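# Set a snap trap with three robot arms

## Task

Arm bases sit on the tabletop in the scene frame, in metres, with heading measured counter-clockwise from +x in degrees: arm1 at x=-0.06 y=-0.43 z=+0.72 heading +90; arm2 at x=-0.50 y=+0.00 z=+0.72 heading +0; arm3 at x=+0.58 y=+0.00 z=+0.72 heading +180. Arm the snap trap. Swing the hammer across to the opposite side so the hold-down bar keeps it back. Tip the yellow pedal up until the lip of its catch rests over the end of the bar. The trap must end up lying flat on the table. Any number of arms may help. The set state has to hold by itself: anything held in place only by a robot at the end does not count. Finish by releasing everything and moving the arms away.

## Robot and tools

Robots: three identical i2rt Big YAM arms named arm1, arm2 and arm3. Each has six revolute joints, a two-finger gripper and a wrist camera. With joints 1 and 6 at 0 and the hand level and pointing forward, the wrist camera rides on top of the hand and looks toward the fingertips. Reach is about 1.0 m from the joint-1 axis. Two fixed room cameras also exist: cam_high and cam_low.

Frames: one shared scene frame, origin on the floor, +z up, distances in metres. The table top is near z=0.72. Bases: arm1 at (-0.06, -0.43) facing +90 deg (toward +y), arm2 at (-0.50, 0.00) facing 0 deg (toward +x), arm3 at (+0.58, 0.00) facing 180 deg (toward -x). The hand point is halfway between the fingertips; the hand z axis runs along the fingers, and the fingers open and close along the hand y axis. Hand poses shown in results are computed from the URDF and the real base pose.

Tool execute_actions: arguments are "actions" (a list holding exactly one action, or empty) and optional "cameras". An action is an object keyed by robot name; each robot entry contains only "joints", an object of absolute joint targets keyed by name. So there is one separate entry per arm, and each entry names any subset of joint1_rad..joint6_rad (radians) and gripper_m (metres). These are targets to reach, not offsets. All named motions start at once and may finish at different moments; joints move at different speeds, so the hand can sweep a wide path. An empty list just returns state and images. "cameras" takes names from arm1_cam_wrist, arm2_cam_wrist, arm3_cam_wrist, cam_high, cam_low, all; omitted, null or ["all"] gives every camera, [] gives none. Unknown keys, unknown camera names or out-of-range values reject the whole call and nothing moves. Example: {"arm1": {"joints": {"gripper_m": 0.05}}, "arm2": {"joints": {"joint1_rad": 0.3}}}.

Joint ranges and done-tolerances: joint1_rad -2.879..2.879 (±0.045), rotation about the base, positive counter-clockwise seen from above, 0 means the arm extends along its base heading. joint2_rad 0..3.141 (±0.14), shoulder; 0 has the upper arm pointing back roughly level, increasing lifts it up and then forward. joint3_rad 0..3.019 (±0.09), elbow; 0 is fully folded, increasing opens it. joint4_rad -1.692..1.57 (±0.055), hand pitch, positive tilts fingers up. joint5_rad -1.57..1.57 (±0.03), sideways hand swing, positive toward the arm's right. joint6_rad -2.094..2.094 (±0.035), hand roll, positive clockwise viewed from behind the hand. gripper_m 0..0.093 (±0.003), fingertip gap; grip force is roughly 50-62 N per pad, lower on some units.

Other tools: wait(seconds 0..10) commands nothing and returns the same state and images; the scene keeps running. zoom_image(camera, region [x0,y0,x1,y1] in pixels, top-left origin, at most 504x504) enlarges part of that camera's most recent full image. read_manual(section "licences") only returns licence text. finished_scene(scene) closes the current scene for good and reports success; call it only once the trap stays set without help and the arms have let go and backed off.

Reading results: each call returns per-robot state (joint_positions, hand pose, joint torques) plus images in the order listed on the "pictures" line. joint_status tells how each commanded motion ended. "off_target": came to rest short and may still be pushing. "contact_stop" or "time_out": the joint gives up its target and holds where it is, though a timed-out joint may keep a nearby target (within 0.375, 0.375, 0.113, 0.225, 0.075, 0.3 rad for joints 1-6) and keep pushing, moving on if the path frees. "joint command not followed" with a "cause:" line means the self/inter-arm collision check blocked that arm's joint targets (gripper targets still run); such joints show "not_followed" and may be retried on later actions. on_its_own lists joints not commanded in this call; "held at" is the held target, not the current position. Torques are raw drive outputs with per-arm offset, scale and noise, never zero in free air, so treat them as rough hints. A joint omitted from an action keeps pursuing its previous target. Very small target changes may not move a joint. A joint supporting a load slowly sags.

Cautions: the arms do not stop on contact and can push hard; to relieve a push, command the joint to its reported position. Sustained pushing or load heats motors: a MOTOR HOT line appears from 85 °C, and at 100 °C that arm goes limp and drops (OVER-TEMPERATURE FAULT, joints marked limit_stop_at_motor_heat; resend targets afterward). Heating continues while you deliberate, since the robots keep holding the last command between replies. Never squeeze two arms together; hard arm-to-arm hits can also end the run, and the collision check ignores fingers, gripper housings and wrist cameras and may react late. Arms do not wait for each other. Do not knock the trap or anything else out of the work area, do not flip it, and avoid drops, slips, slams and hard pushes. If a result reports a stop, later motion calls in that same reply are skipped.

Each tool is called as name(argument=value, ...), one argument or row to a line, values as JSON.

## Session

execute_actions(
  actions=[],
)

Scene clock: 0.00 s.
Joint torques (N m, as the arm reports them, + toward a larger angle): no reading
arm1.joint_positions: joint1_rad=-0.015 joint2_rad=+0.432 joint3_rad=+1.456 joint4_rad=-1.542 joint5_rad=-0.010 joint6_rad=+0.015 gripper_m=+0.095
arm1.joint_status: not commanded
arm1.hand: x=-0.0634 y=-0.3088 z=+1.3586 quat_wxyz=(-0.343, +0.617, -0.607, -0.364) (m; scene frame)
arm2.joint_positions: joint1_rad=+0.007 joint2_rad=+0.435 joint3_rad=+1.473 joint4_rad=-1.537 joint5_rad=-0.017 joint6_rad=+0.004 gripper_m=+0.094
arm2.joint_status: not commanded
arm2.hand: x=-0.3775 y=-0.0036 z=+1.3357 quat_wxyz=(-0.506, -0.007, -0.862, -0.006) (m; scene frame)
arm3.joint_positions: joint1_rad=-0.005 joint2_rad=+0.422 joint3_rad=+1.476 joint4_rad=-1.529 joint5_rad=-0.016 joint6_rad=+0.006 gripper_m=+0.094
arm3.joint_status: not commanded
arm3.hand: x=+0.4612 y=+0.0072 z=+1.3637 quat_wxyz=(-0.004, +0.857, -0.024, -0.516) (m; scene frame)
pictures: arm1_cam_wrist, arm2_cam_wrist, arm3_cam_wrist, cam_high, cam_low
Images, in order (width x height): arm1_cam_wrist 616x616, arm2_cam_wrist 616x616, arm3_cam_wrist 616x616, cam_high 504x504, cam_low 504x504.

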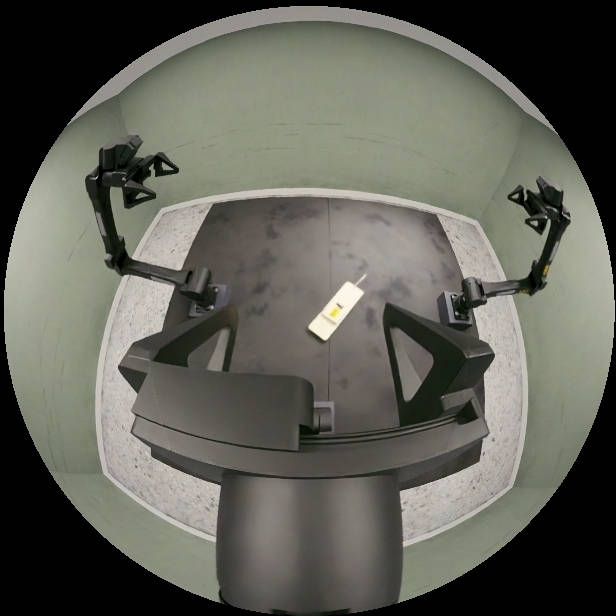

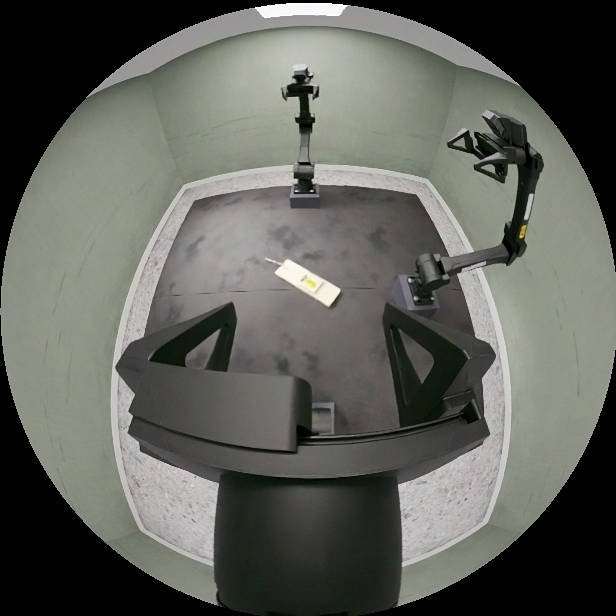

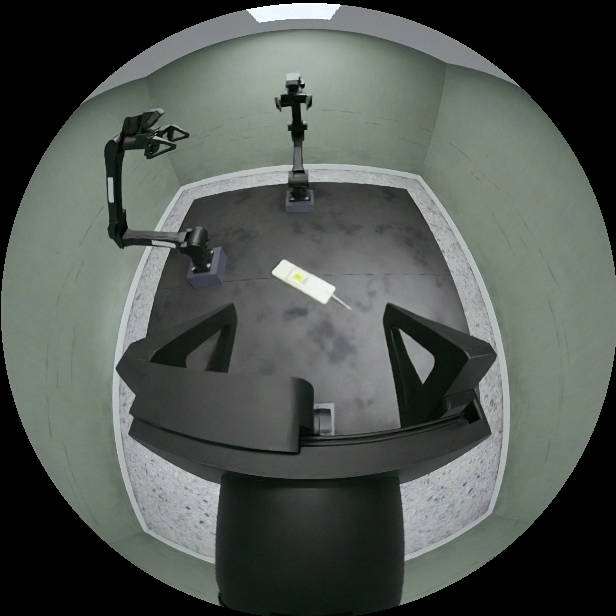

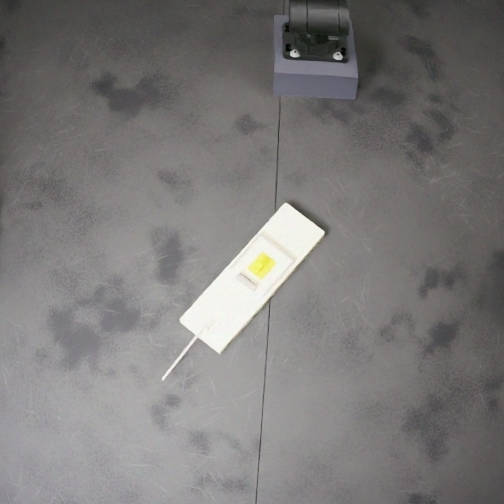

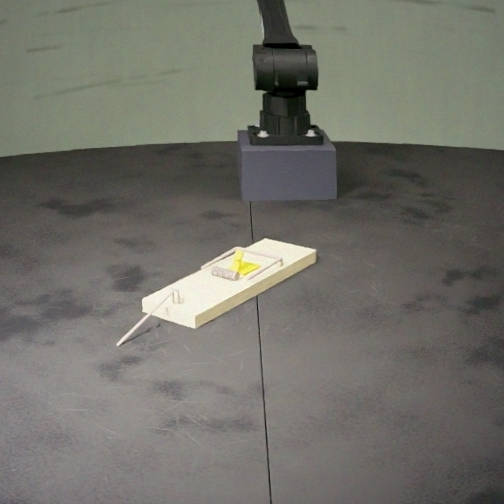

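zoom_image(
  camera="cam_high",
  region=[140, 180, 360, 400],
)

zoom_image(
  camera="cam_low",
  region=[100, 210, 340, 370],
)

Region (140, 180, 360, 400) of cam_high's 504x504 image, scaled by 2.291, with more detail than that image has.

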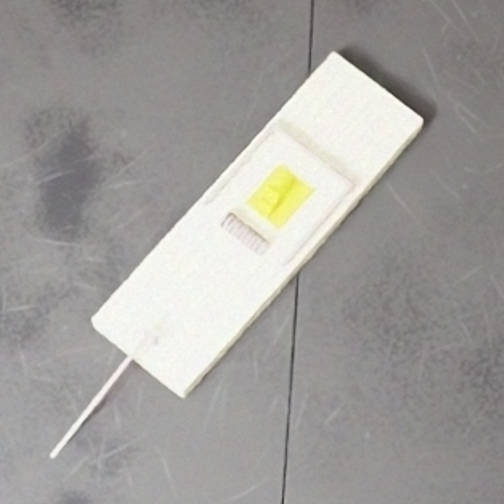

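Region (100, 210, 340, 370) of cam_low's 504x504 image, scaled by 2.100, with more detail than that image has.

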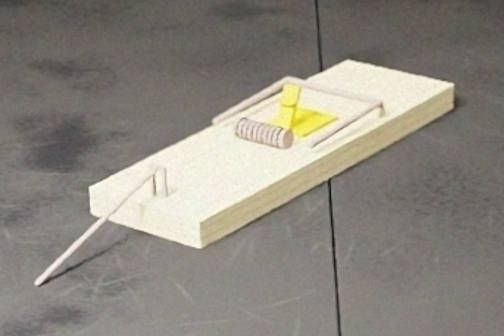

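zoom_image(
  camera="arm1_cam_wrist",
  region=[280, 250, 400, 370],
)

zoom_image(
  camera="arm2_cam_wrist",
  region=[245, 225, 365, 345],
)

zoom_image(
  camera="arm3_cam_wrist",
  region=[250, 225, 370, 345],
)

Region (280, 250, 400, 370) of arm1_cam_wrist's 616x616 image, scaled by 4.200, with more detail than that image has.

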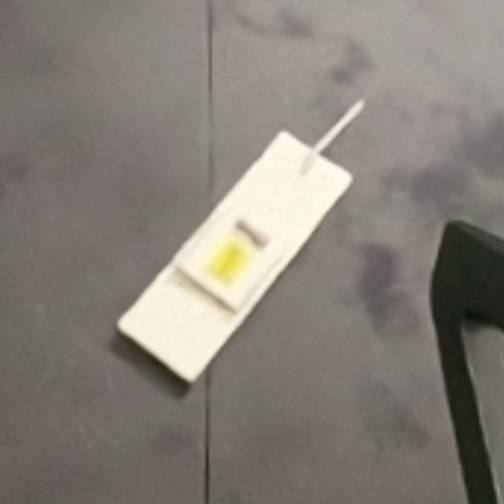

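Region (245, 225, 365, 345) of arm2_cam_wrist's 616x616 image, scaled by 4.200, with more detail than that image has.

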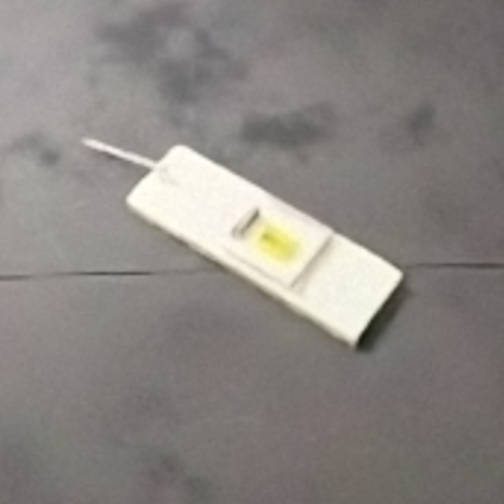

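Region (250, 225, 370, 345) of arm3_cam_wrist's 616x616 image, scaled by 4.200, with more detail than that image has.

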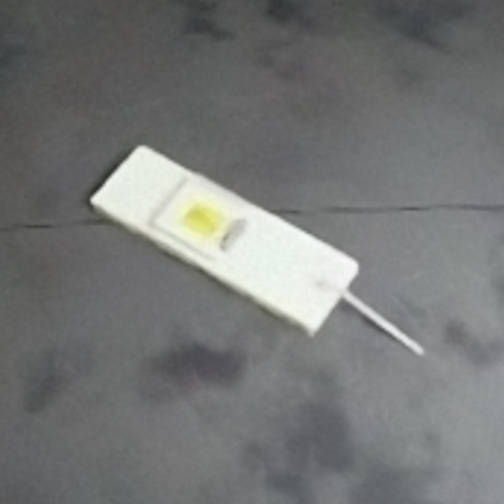

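zoom_image(
  camera="arm2_cam_wrist",
  region=[250, 150, 450, 350],
)

zoom_image(
  camera="arm3_cam_wrist",
  region=[170, 150, 370, 350],
)

zoom_image(
  camera="arm1_cam_wrist",
  region=[170, 220, 490, 380],
)

Region (250, 150, 450, 350) of arm2_cam_wrist's 616x616 image, scaled by 2.520, with more detail than that image has.

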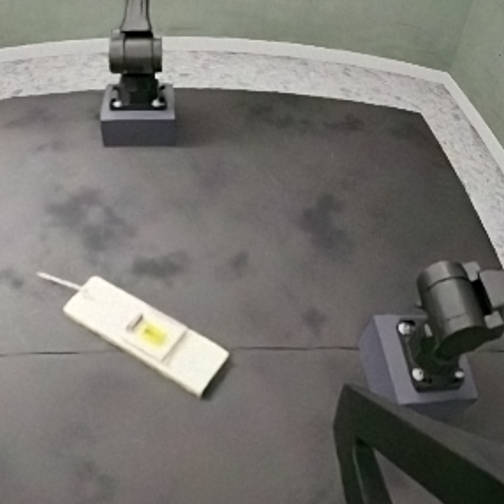

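Region (170, 150, 370, 350) of arm3_cam_wrist's 616x616 image, scaled by 2.520, with more detail than that image has.

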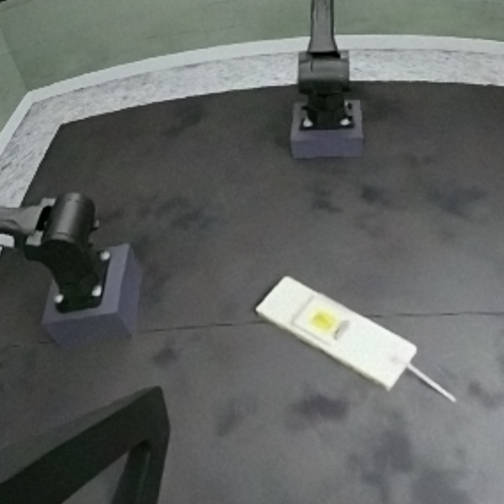

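Region (170, 220, 490, 380) of arm1_cam_wrist's 616x616 image, scaled by 1.575, with more detail than that image has.

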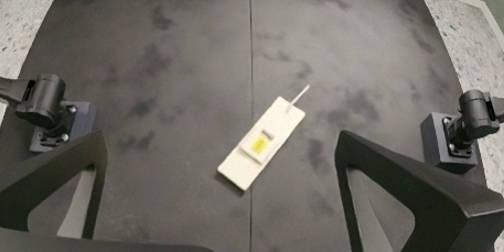

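zoom_image(
  camera="arm3_cam_wrist",
  region=[260, 250, 350, 320],
)

zoom_image(
  camera="cam_high",
  region=[230, 0, 400, 170],
)

Region (260, 250, 350, 320) of arm3_cam_wrist's 616x616 image, scaled by 5.600, with more detail than that image has.

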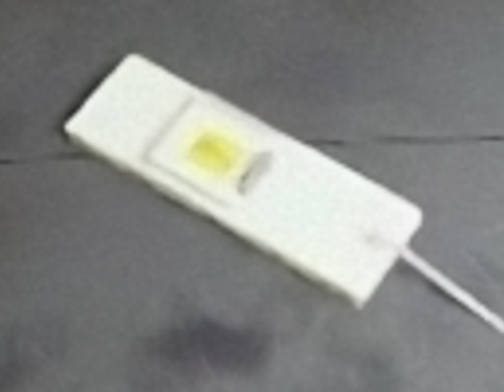

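Region (230, 0, 400, 170) of cam_high's 504x504 image, scaled by 2.965, with more detail than that image has.

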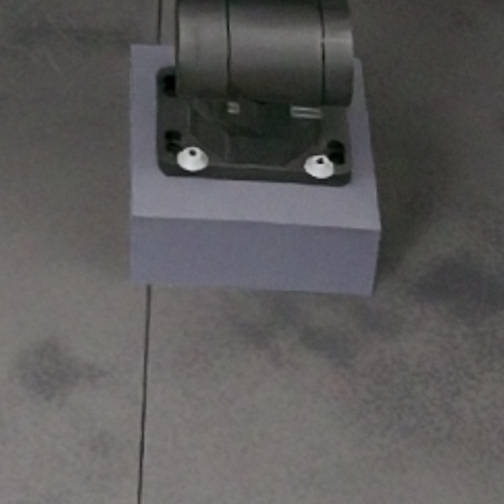

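zoom_image(
  camera="cam_high",
  region=[215, 195, 335, 315],
)

zoom_image(
  camera="cam_high",
  region=[150, 270, 270, 390],
)

Region (215, 195, 335, 315) of cam_high's 504x504 image, scaled by 4.200, with more detail than that image has.

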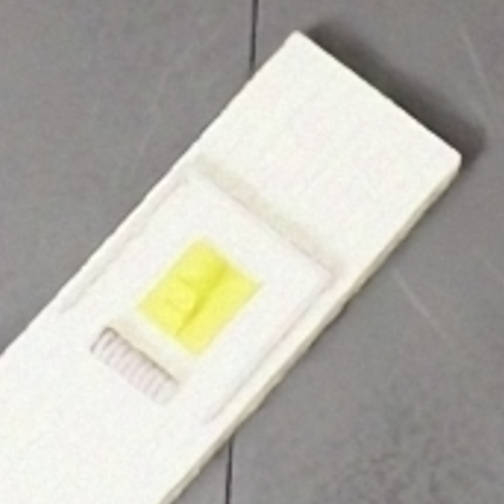

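Region (150, 270, 270, 390) of cam_high's 504x504 image, scaled by 4.200, with more detail than that image has.

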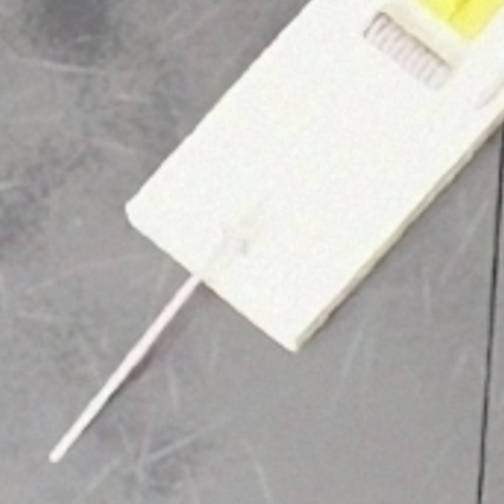

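execute_actions(
  actions=[
    {"arm1":{"joints":{"joint1_rad":0.218,"joint2_rad":1.2,"joint3_rad":0.253,"joint4_rad":0.15,"joint5_rad":0.74,"joint6_rad":0.555,"gripper_m":0.093}},"arm2":{"joints":{"joint1_rad":0.164,"joint2_rad":1.2,"joint3_rad":0.42,"joint4_rad":0.15,"joint5_rad":0.0,"joint6_rad":0.0,"gripper_m":0.0}},"arm3":{"joints":{"joint1_rad":0.151,"joint2_rad":1.688,"joint3_rad":1.029,"joint4_rad":-0.441,"joint5_rad":0.441,"joint6_rad":0.739,"gripper_m":0.03}}},
  ],
)

Scene clock: 121.90 s.
Joint torques (N m, as the arm reports them, + toward a larger angle): arm1=[-0.81 -4.73  7.07  2.66  0.52  0.13] | arm2=[-1.09 -4.35  7.47  2.32  0.08 -0.1 ] | arm3=[  1.13 -16.25   7.39   2.04   0.68   0.04]
arm1.joint_positions: joint1_rad=+0.215 joint2_rad=+1.208 joint3_rad=+0.252 joint4_rad=+0.131 joint5_rad=+0.736 joint6_rad=+0.542 gripper_m=+0.093
arm1.joint_status: all done
arm1.hand: x=-0.0257 y=-0.1027 z=+0.8509 quat_wxyz=(-0.437, +0.417, -0.775, -0.187) (m; scene frame)
arm2.joint_positions: joint1_rad=+0.160 joint2_rad=+1.204 joint3_rad=+0.421 joint4_rad=+0.133 joint5_rad=-0.002 joint6_rad=+0.004 gripper_m=+0.001
arm2.joint_status: all done
arm2.hand: x=-0.0868 y=+0.0551 z=+0.8603 quat_wxyz=(-0.439, +0.057, -0.896, -0.035) (m; scene frame)
arm3.joint_positions: joint1_rad=+0.140 joint2_rad=+1.679 joint3_rad=+1.039 joint4_rad=-0.456 joint5_rad=+0.437 joint6_rad=+0.732 gripper_m=+0.030
arm3.joint_status: all done
arm3.hand: x=+0.0329 y=+0.0251 z=+0.8580 quat_wxyz=(-0.101, +0.886, -0.348, -0.288) (m; scene frame)
pictures: arm1_cam_wrist, arm2_cam_wrist, arm3_cam_wrist, cam_high, cam_low
Images, in order (width x height): arm1_cam_wrist 616x616, arm2_cam_wrist 616x616, arm3_cam_wrist 616x616, cam_high 504x504, cam_low 504x504.

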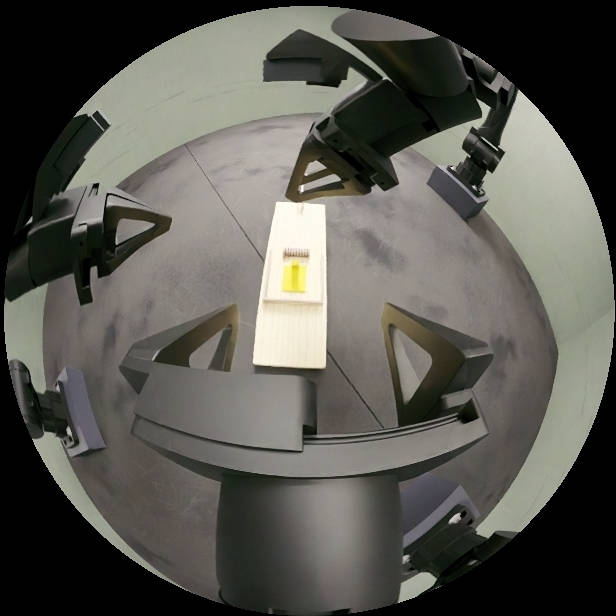

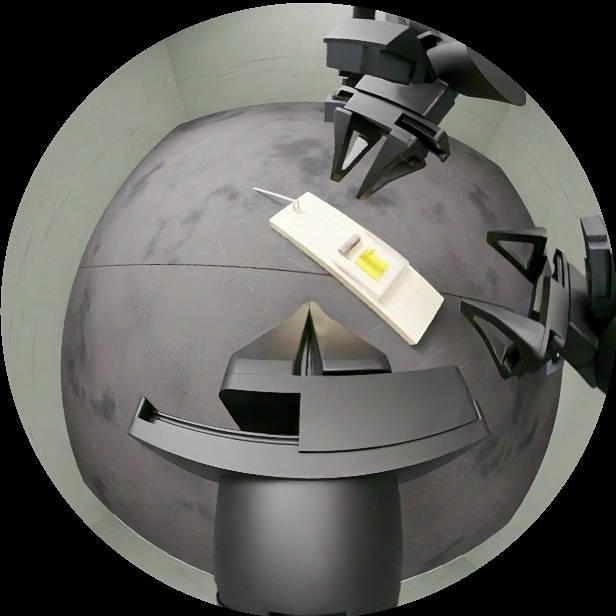

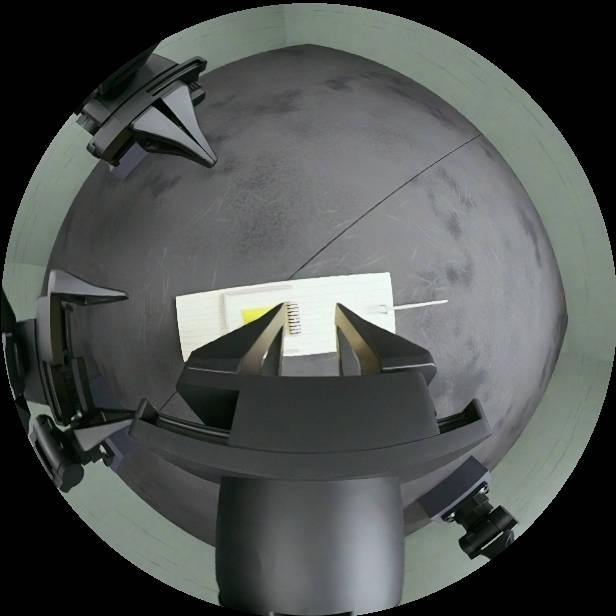

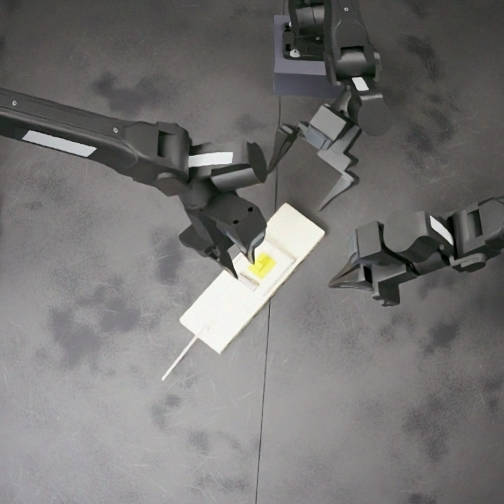

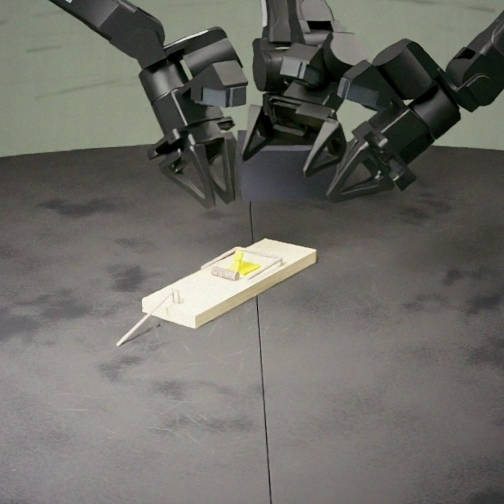

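zoom_image(
  camera="arm1_cam_wrist",
  region=[220, 190, 400, 380],
)

zoom_image(
  camera="arm3_cam_wrist",
  region=[165, 250, 455, 380],
)

zoom_image(
  camera="arm2_cam_wrist",
  region=[240, 160, 460, 360],
)

Region (220, 190, 400, 380) of arm1_cam_wrist's 616x616 image, scaled by 2.653, with more detail than that image has; it fills the left 477 columns of this view, and the rest is white.

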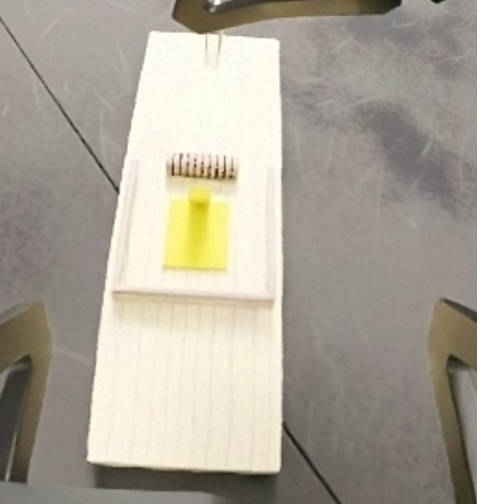

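Region (165, 250, 455, 380) of arm3_cam_wrist's 616x616 image, scaled by 1.738, with more detail than that image has; it fills the top 226 rows of this view, and the rest is white.

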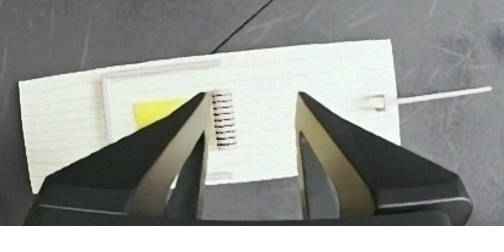

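Region (240, 160, 460, 360) of arm2_cam_wrist's 616x616 image, scaled by 2.291, with more detail than that image has; it fills the top 458 rows of this view, and the rest is white.

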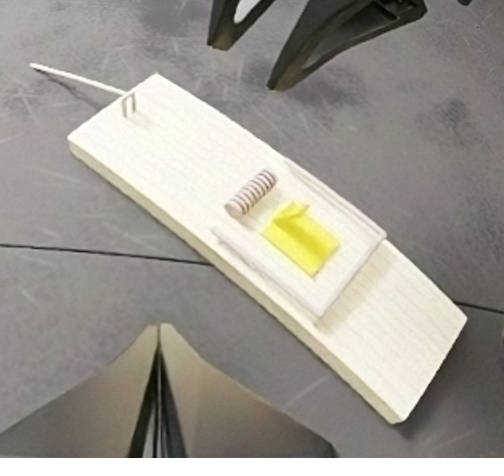

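execute_actions(
  actions=[
    {"arm1":{"joints":{"joint1_rad":0.245,"joint2_rad":1.80,"joint3_rad":0.29,"joint4_rad":0.79,"joint5_rad":0.76,"joint6_rad":0.585}},"arm2":{"joints":{"joint2_rad":1.45,"joint3_rad":0.335,"joint4_rad":0.75}},"arm3":{"joints":{"joint1_rad":0.175,"joint2_rad":1.85,"joint3_rad":1.185,"joint4_rad":-0.425,"joint5_rad":0.449,"joint6_rad":0.76}}},
  ],
)

Scene clock: 232.67 s.
Joint torques (N m, as the arm reports them, + toward a larger angle): arm1=[-0.29 -7.38  3.18  2.77  0.5   0.13] | arm2=[-1.15 -4.94  5.82  2.67  0.07 -0.1 ] | arm3=[  1.08 -19.07  11.39   1.81   0.65   0.05]
arm1.joint_positions: joint1_rad=+0.239 joint2_rad=+1.793 joint3_rad=+0.275 joint4_rad=+0.771 joint5_rad=+0.757 joint6_rad=+0.571 gripper_m=+0.093
arm1.joint_status: all done
arm1.hand: x=-0.0396 y=-0.0727 z=+0.7705 quat_wxyz=(-0.446, +0.390, -0.772, -0.228) (m; scene frame)
arm2.joint_positions: joint1_rad=+0.160 joint2_rad=+1.455 joint3_rad=+0.329 joint4_rad=+0.732 joint5_rad=-0.002 joint6_rad=+0.004 gripper_m=+0.001
arm2.joint_status: all done
arm2.hand: x=-0.0660 y=+0.0580 z=+0.8455 quat_wxyz=(-0.550, +0.053, -0.832, -0.042) (m; scene frame)
arm3.joint_positions: joint1_rad=+0.165 joint2_rad=+1.842 joint3_rad=+1.142 joint4_rad=-0.436 joint5_rad=+0.446 joint6_rad=+0.753 gripper_m=+0.030
arm3.joint_status: all done
arm3.hand: x=-0.0024 y=+0.0087 z=+0.8136 quat_wxyz=(-0.107, +0.891, -0.345, -0.275) (m; scene frame)
pictures: arm1_cam_wrist, arm2_cam_wrist, arm3_cam_wrist, cam_high, cam_low
Images, in order (width x height): arm1_cam_wrist 616x616, arm2_cam_wrist 616x616, arm3_cam_wrist 616x616, cam_high 504x504, cam_low 504x504.

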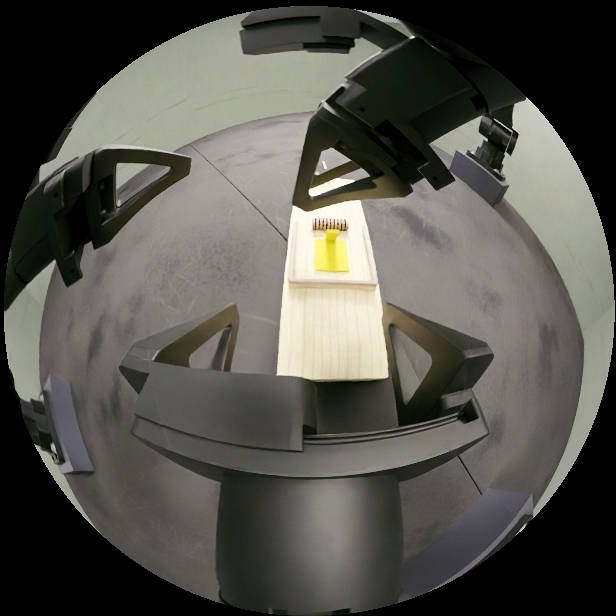

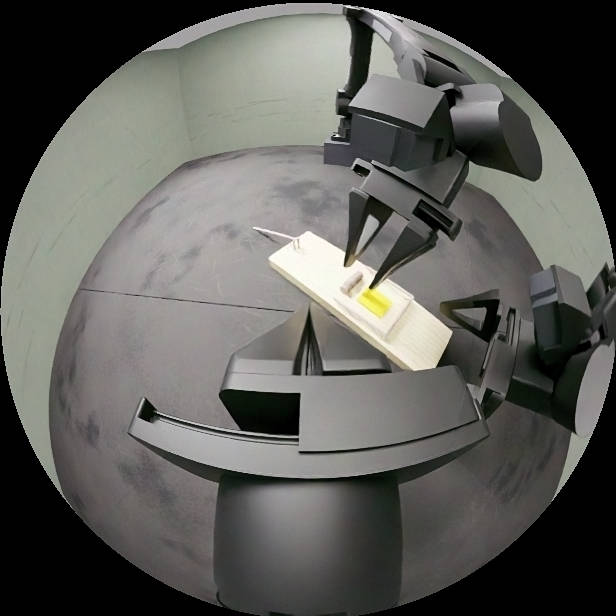

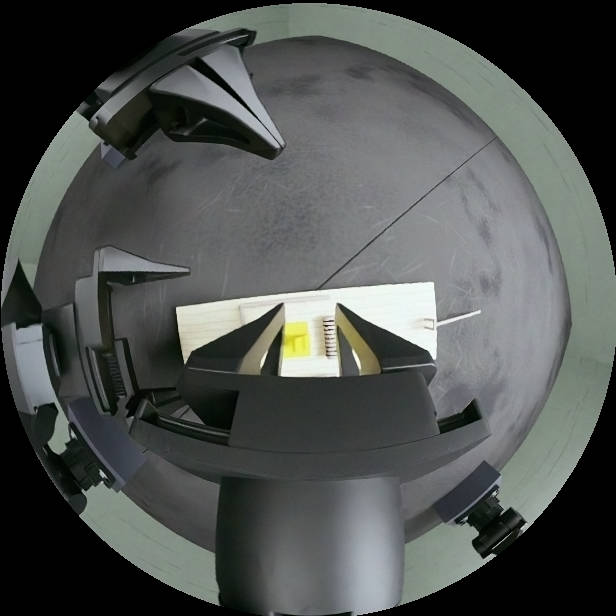

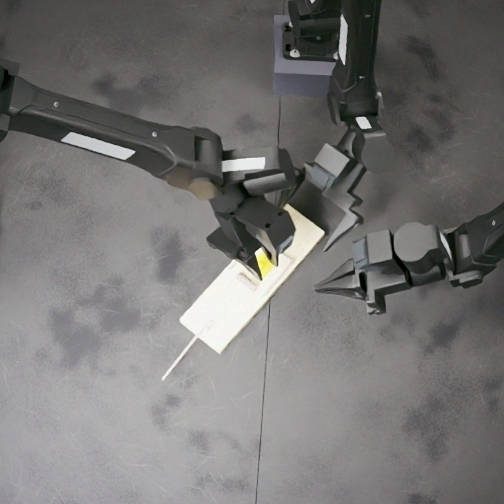

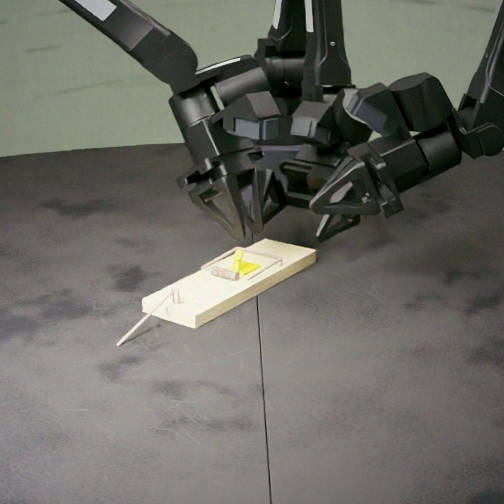

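zoom_image(
  camera="arm1_cam_wrist",
  region=[220, 200, 410, 390],
)

zoom_image(
  camera="arm3_cam_wrist",
  region=[160, 250, 490, 390],
)

Region (220, 200, 410, 390) of arm1_cam_wrist's 616x616 image, scaled by 2.653, with more detail than that image has.

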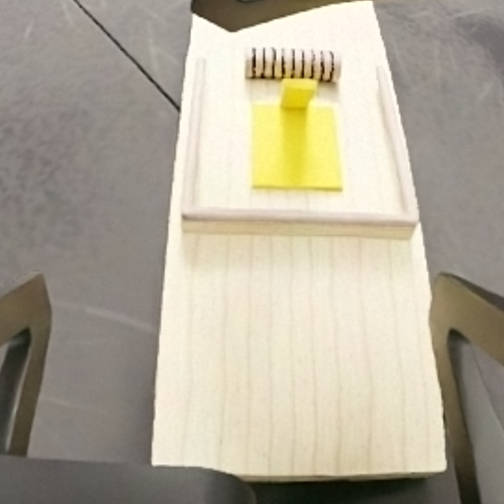

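Region (160, 250, 490, 390) of arm3_cam_wrist's 616x616 image, scaled by 1.527, with more detail than that image has; it fills the top 214 rows of this view, and the rest is white.

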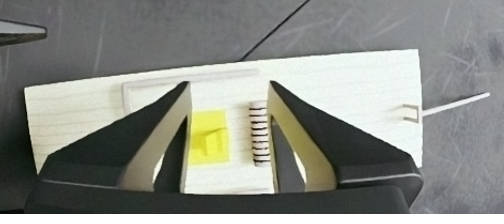

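execute_actions(
  actions=[
    {"arm1":{"joints":{"joint1_rad":0.236,"joint2_rad":2.064,"joint3_rad":0.265,"joint4_rad":1.05,"joint5_rad":0.79}},"arm2":{"joints":{"joint2_rad":1.62,"joint4_rad":0.88}},"arm3":{"joints":{"joint1_rad":0.272,"joint2_rad":1.88,"joint4_rad":-0.365}}},
  ],
)

Scene clock: 294.90 s.
Joint torques (N m, as the arm reports them, + toward a larger angle): arm1=[-1.09 -5.38 -0.37  1.76 -0.29  0.19] | arm2=[-0.8  -6.01  4.46  2.62  0.08 -0.1 ] | arm3=[ -0.58 -17.23  11.43   2.1    0.6    0.04]
arm1.joint_positions: joint1_rad=+0.241 joint2_rad=+2.021 joint3_rad=+0.271 joint4_rad=+1.051 joint5_rad=+0.807 joint6_rad=+0.563 gripper_m=+0.093
arm1.joint_status: all done
arm1.hand: x=-0.0316 y=-0.0813 z=+0.7440 quat_wxyz=(-0.469, +0.370, -0.767, -0.235) (m; scene frame)
arm2.joint_positions: joint1_rad=+0.160 joint2_rad=+1.622 joint3_rad=+0.329 joint4_rad=+0.863 joint5_rad=-0.002 joint6_rad=+0.004 gripper_m=+0.001
arm2.joint_status: all done
arm2.hand: x=-0.0662 y=+0.0583 z=+0.8050 quat_wxyz=(-0.535, +0.053, -0.842, -0.041) (m; scene frame)
arm3.joint_positions: joint1_rad=+0.281 joint2_rad=+1.849 joint3_rad=+1.142 joint4_rad=-0.380 joint5_rad=+0.447 joint6_rad=+0.754 gripper_m=+0.030
arm3.joint_status: all done
arm3.hand: x=-0.0100 y=-0.0612 z=+0.8158 quat_wxyz=(-0.079, +0.903, -0.297, -0.301) (m; scene frame)
pictures: arm1_cam_wrist, arm2_cam_wrist, arm3_cam_wrist, cam_high, cam_low
Images, in order (width x height): arm1_cam_wrist 616x616, arm2_cam_wrist 616x616, arm3_cam_wrist 616x616, cam_high 504x504, cam_low 504x504.

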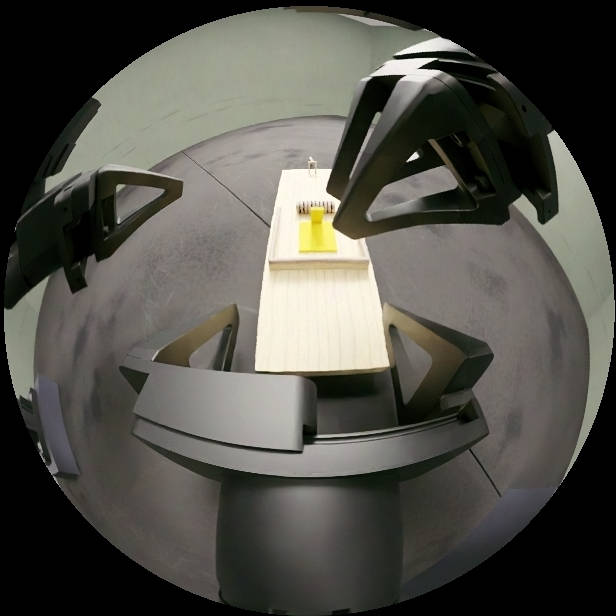

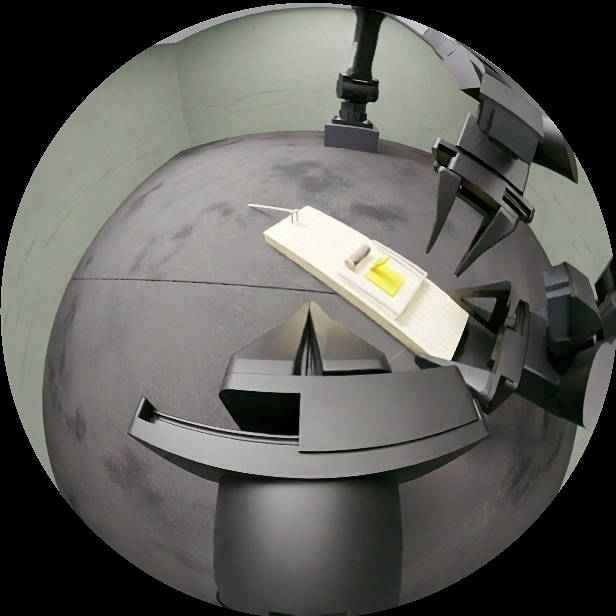

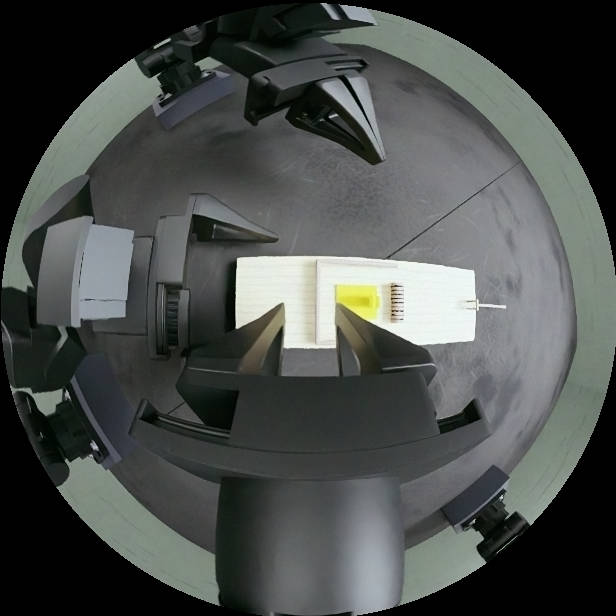

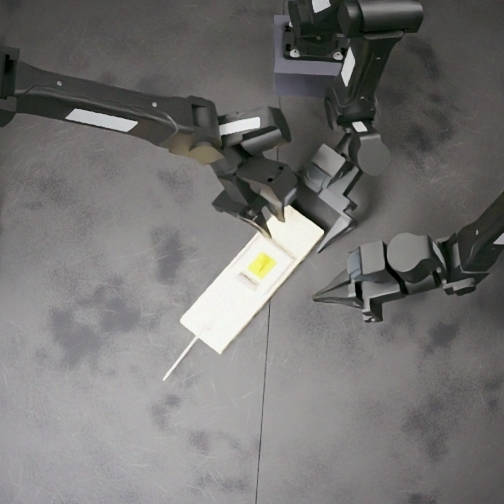

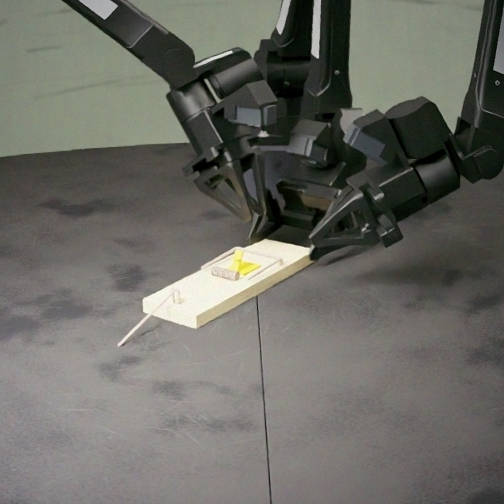

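zoom_image(
  camera="arm1_cam_wrist",
  region=[220, 230, 410, 400],
)

zoom_image(
  camera="arm3_cam_wrist",
  region=[220, 230, 420, 380],
)

Region (220, 230, 410, 400) of arm1_cam_wrist's 616x616 image, scaled by 2.653, with more detail than that image has; it fills the top 451 rows of this view, and the rest is white.

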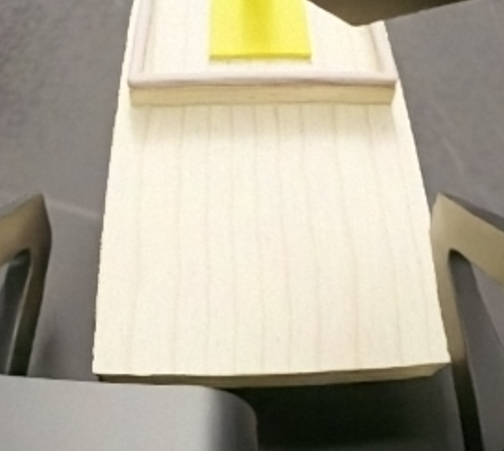

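Region (220, 230, 420, 380) of arm3_cam_wrist's 616x616 image, scaled by 2.520, with more detail than that image has; it fills the top 378 rows of this view, and the rest is white.

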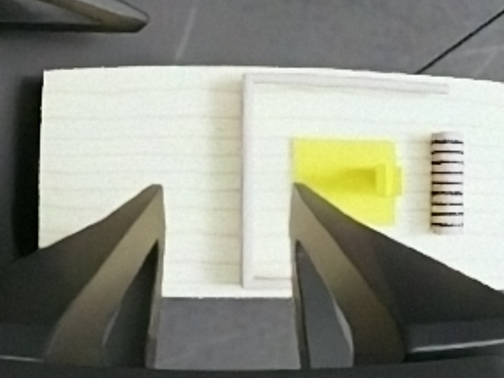

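execute_actions(
  actions=[
    {"arm1":{"joints":{"joint2_rad":1.99,"joint3_rad":0.238,"joint5_rad":0.78}},"arm3":{"joints":{"joint1_rad":0.252,"joint2_rad":1.925,"joint4_rad":-0.322}}},
  ],
  cameras=["arm1_cam_wrist","arm2_cam_wrist","arm3_cam_wrist","cam_low"],
)

Scene clock: 342.70 s.
Joint torques (N m, as the arm reports them, + toward a larger angle): arm1=[-1.21 -9.01 -0.41  1.66  0.19  0.11] | arm2=[-0.73 -5.63  4.49  2.6   0.07 -0.11] | arm3=[ -0.6  -18.38  10.93   2.04   0.6    0.04]
arm1.joint_positions: joint1_rad=+0.241 joint2_rad=+1.998 joint3_rad=+0.242 joint4_rad=+1.055 joint5_rad=+0.784 joint6_rad=+0.571 gripper_m=+0.093
arm1.joint_status: all done
arm1.hand: x=-0.0320 y=-0.0892 z=+0.7475 quat_wxyz=(-0.460, +0.373, -0.769, -0.241) (m; scene frame)
arm2.joint_positions: joint1_rad=+0.160 joint2_rad=+1.622 joint3_rad=+0.329 joint4_rad=+0.863 joint5_rad=-0.002 joint6_rad=+0.004 gripper_m=+0.001
arm2.joint_status: not commanded
arm2.hand: x=-0.0662 y=+0.0583 z=+0.8050 quat_wxyz=(-0.535, +0.053, -0.842, -0.041) (m; scene frame)
arm3.joint_positions: joint1_rad=+0.264 joint2_rad=+1.906 joint3_rad=+1.144 joint4_rad=-0.337 joint5_rad=+0.447 joint6_rad=+0.754 gripper_m=+0.030
arm3.joint_status: all done
arm3.hand: x=-0.0134 y=-0.0519 z=+0.7887 quat_wxyz=(-0.084, +0.902, -0.303, -0.295) (m; scene frame)
pictures: arm1_cam_wrist, arm2_cam_wrist, arm3_cam_wrist, cam_low
Images, in order (width x height): arm1_cam_wrist 616x616, arm2_cam_wrist 616x616, arm3_cam_wrist 616x616, cam_low 504x504.

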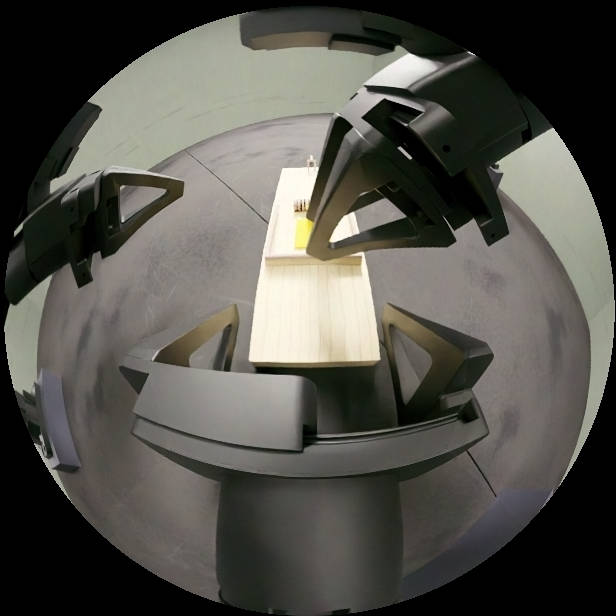

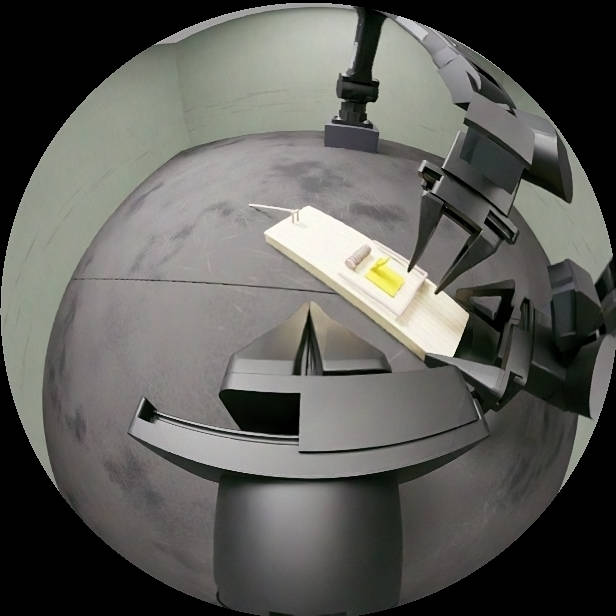

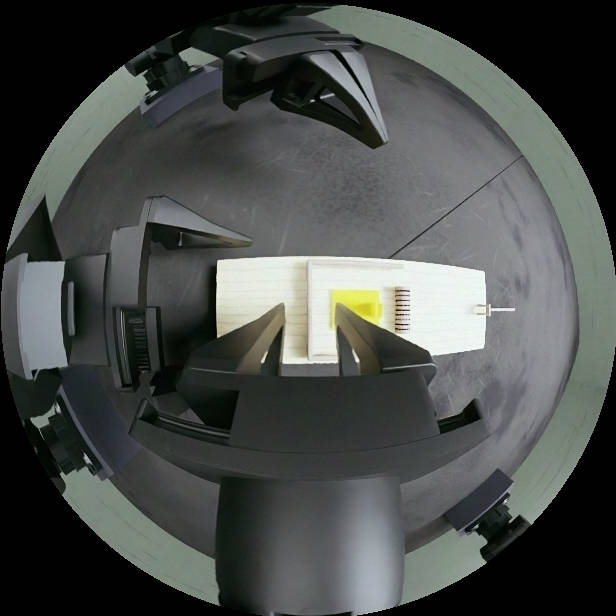

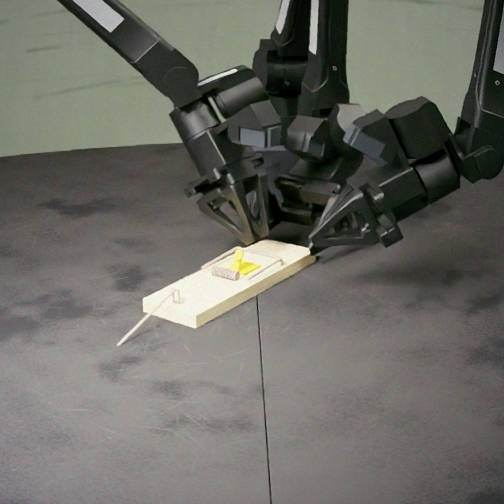

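zoom_image(
  camera="arm1_cam_wrist",
  region=[220, 210, 410, 400],
)

zoom_image(
  camera="arm3_cam_wrist",
  region=[210, 230, 420, 380],
)

Region (220, 210, 410, 400) of arm1_cam_wrist's 616x616 image, scaled by 2.653, with more detail than that image has.

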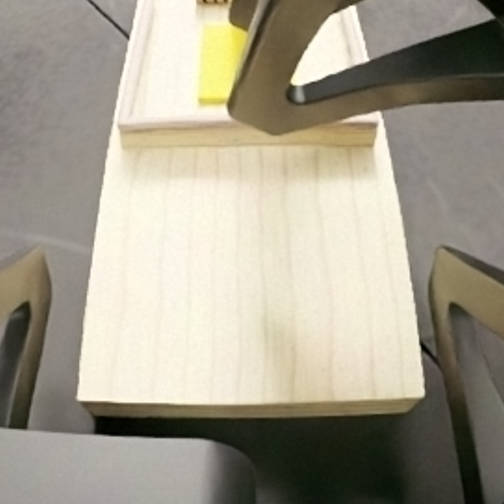

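Region (210, 230, 420, 380) of arm3_cam_wrist's 616x616 image, scaled by 2.400, with more detail than that image has; it fills the top 360 rows of this view, and the rest is white.

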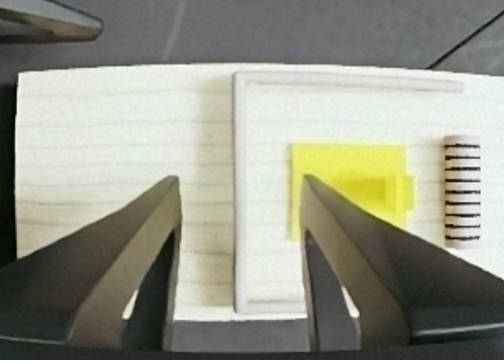

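execute_actions(
  actions=[
    {"arm1":{"joints":{"joint2_rad":2.066,"joint5_rad":0.768}},"arm3":{"joints":{"joint2_rad":1.975,"joint4_rad":-0.28,"gripper_m":0.018}}},
  ],
  cameras=["arm1_cam_wrist","arm2_cam_wrist","arm3_cam_wrist","cam_low"],
)

Scene clock: 361.40 s.
Joint torques (N m, as the arm reports them, + toward a larger angle): arm1=[-1.1  -7.43 -1.02  1.5   0.16  0.02] | arm2=[-0.96 -6.05  4.45  2.55  0.07 -0.11] | arm3=[ -0.63 -18.67  10.32   2.04   0.6    0.04]
arm1.joint_positions: joint1_rad=+0.241 joint2_rad=+2.052 joint3_rad=+0.242 joint4_rad=+1.057 joint5_rad=+0.773 joint6_rad=+0.581 gripper_m=+0.093
arm1.joint_status: all done
arm1.hand: x=-0.0308 y=-0.0984 z=+0.7312 quat_wxyz=(-0.450, +0.385, -0.774, -0.224) (m; scene frame)
arm2.joint_positions: joint1_rad=+0.160 joint2_rad=+1.622 joint3_rad=+0.329 joint4_rad=+0.863 joint5_rad=-0.002 joint6_rad=+0.004 gripper_m=+0.001
arm2.joint_status: not commanded
arm2.hand: x=-0.0662 y=+0.0583 z=+0.8050 quat_wxyz=(-0.535, +0.053, -0.842, -0.041) (m; scene frame)
arm3.joint_positions: joint1_rad=+0.264 joint2_rad=+1.953 joint3_rad=+1.146 joint4_rad=-0.294 joint5_rad=+0.447 joint6_rad=+0.754 gripper_m=+0.018
arm3.joint_status: all done
arm3.hand: x=-0.0160 y=-0.0526 z=+0.7667 quat_wxyz=(-0.085, +0.902, -0.303, -0.294) (m; scene frame)
pictures: arm1_cam_wrist, arm2_cam_wrist, arm3_cam_wrist, cam_low
Images, in order (width x height): arm1_cam_wrist 616x616, arm2_cam_wrist 616x616, arm3_cam_wrist 616x616, cam_low 504x504.

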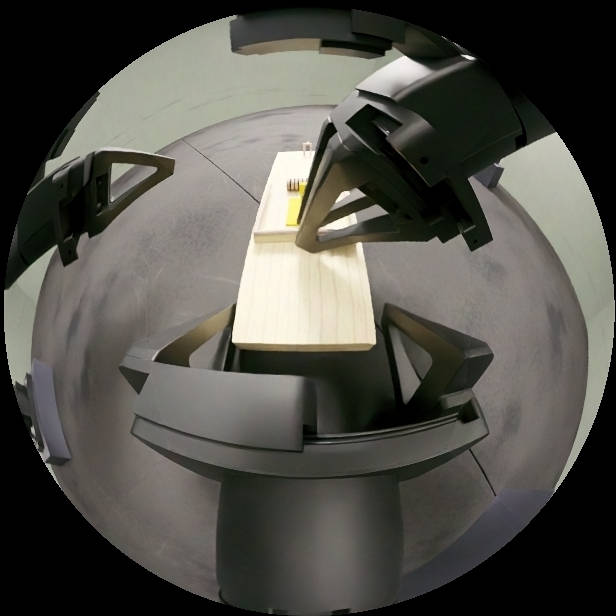

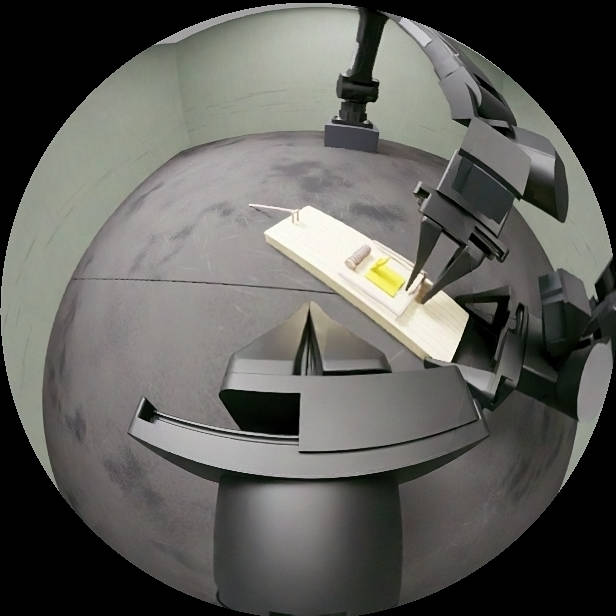

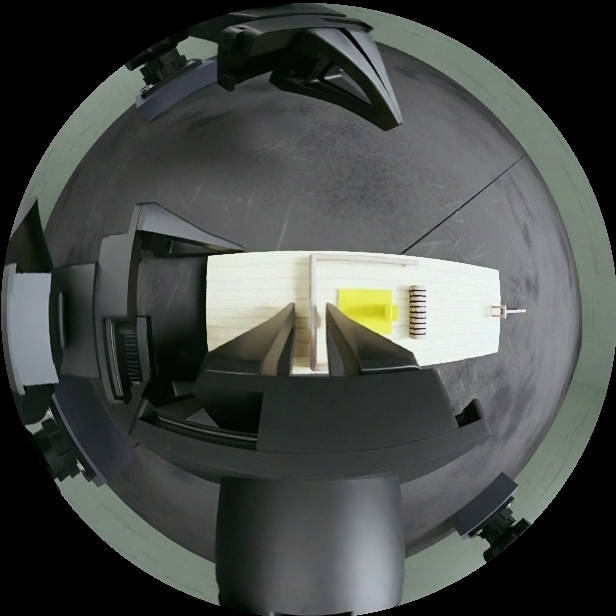

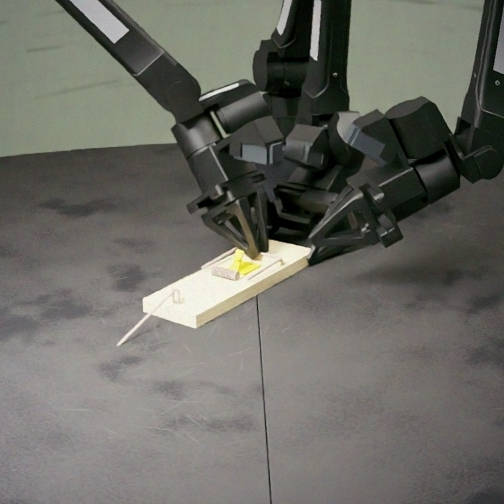

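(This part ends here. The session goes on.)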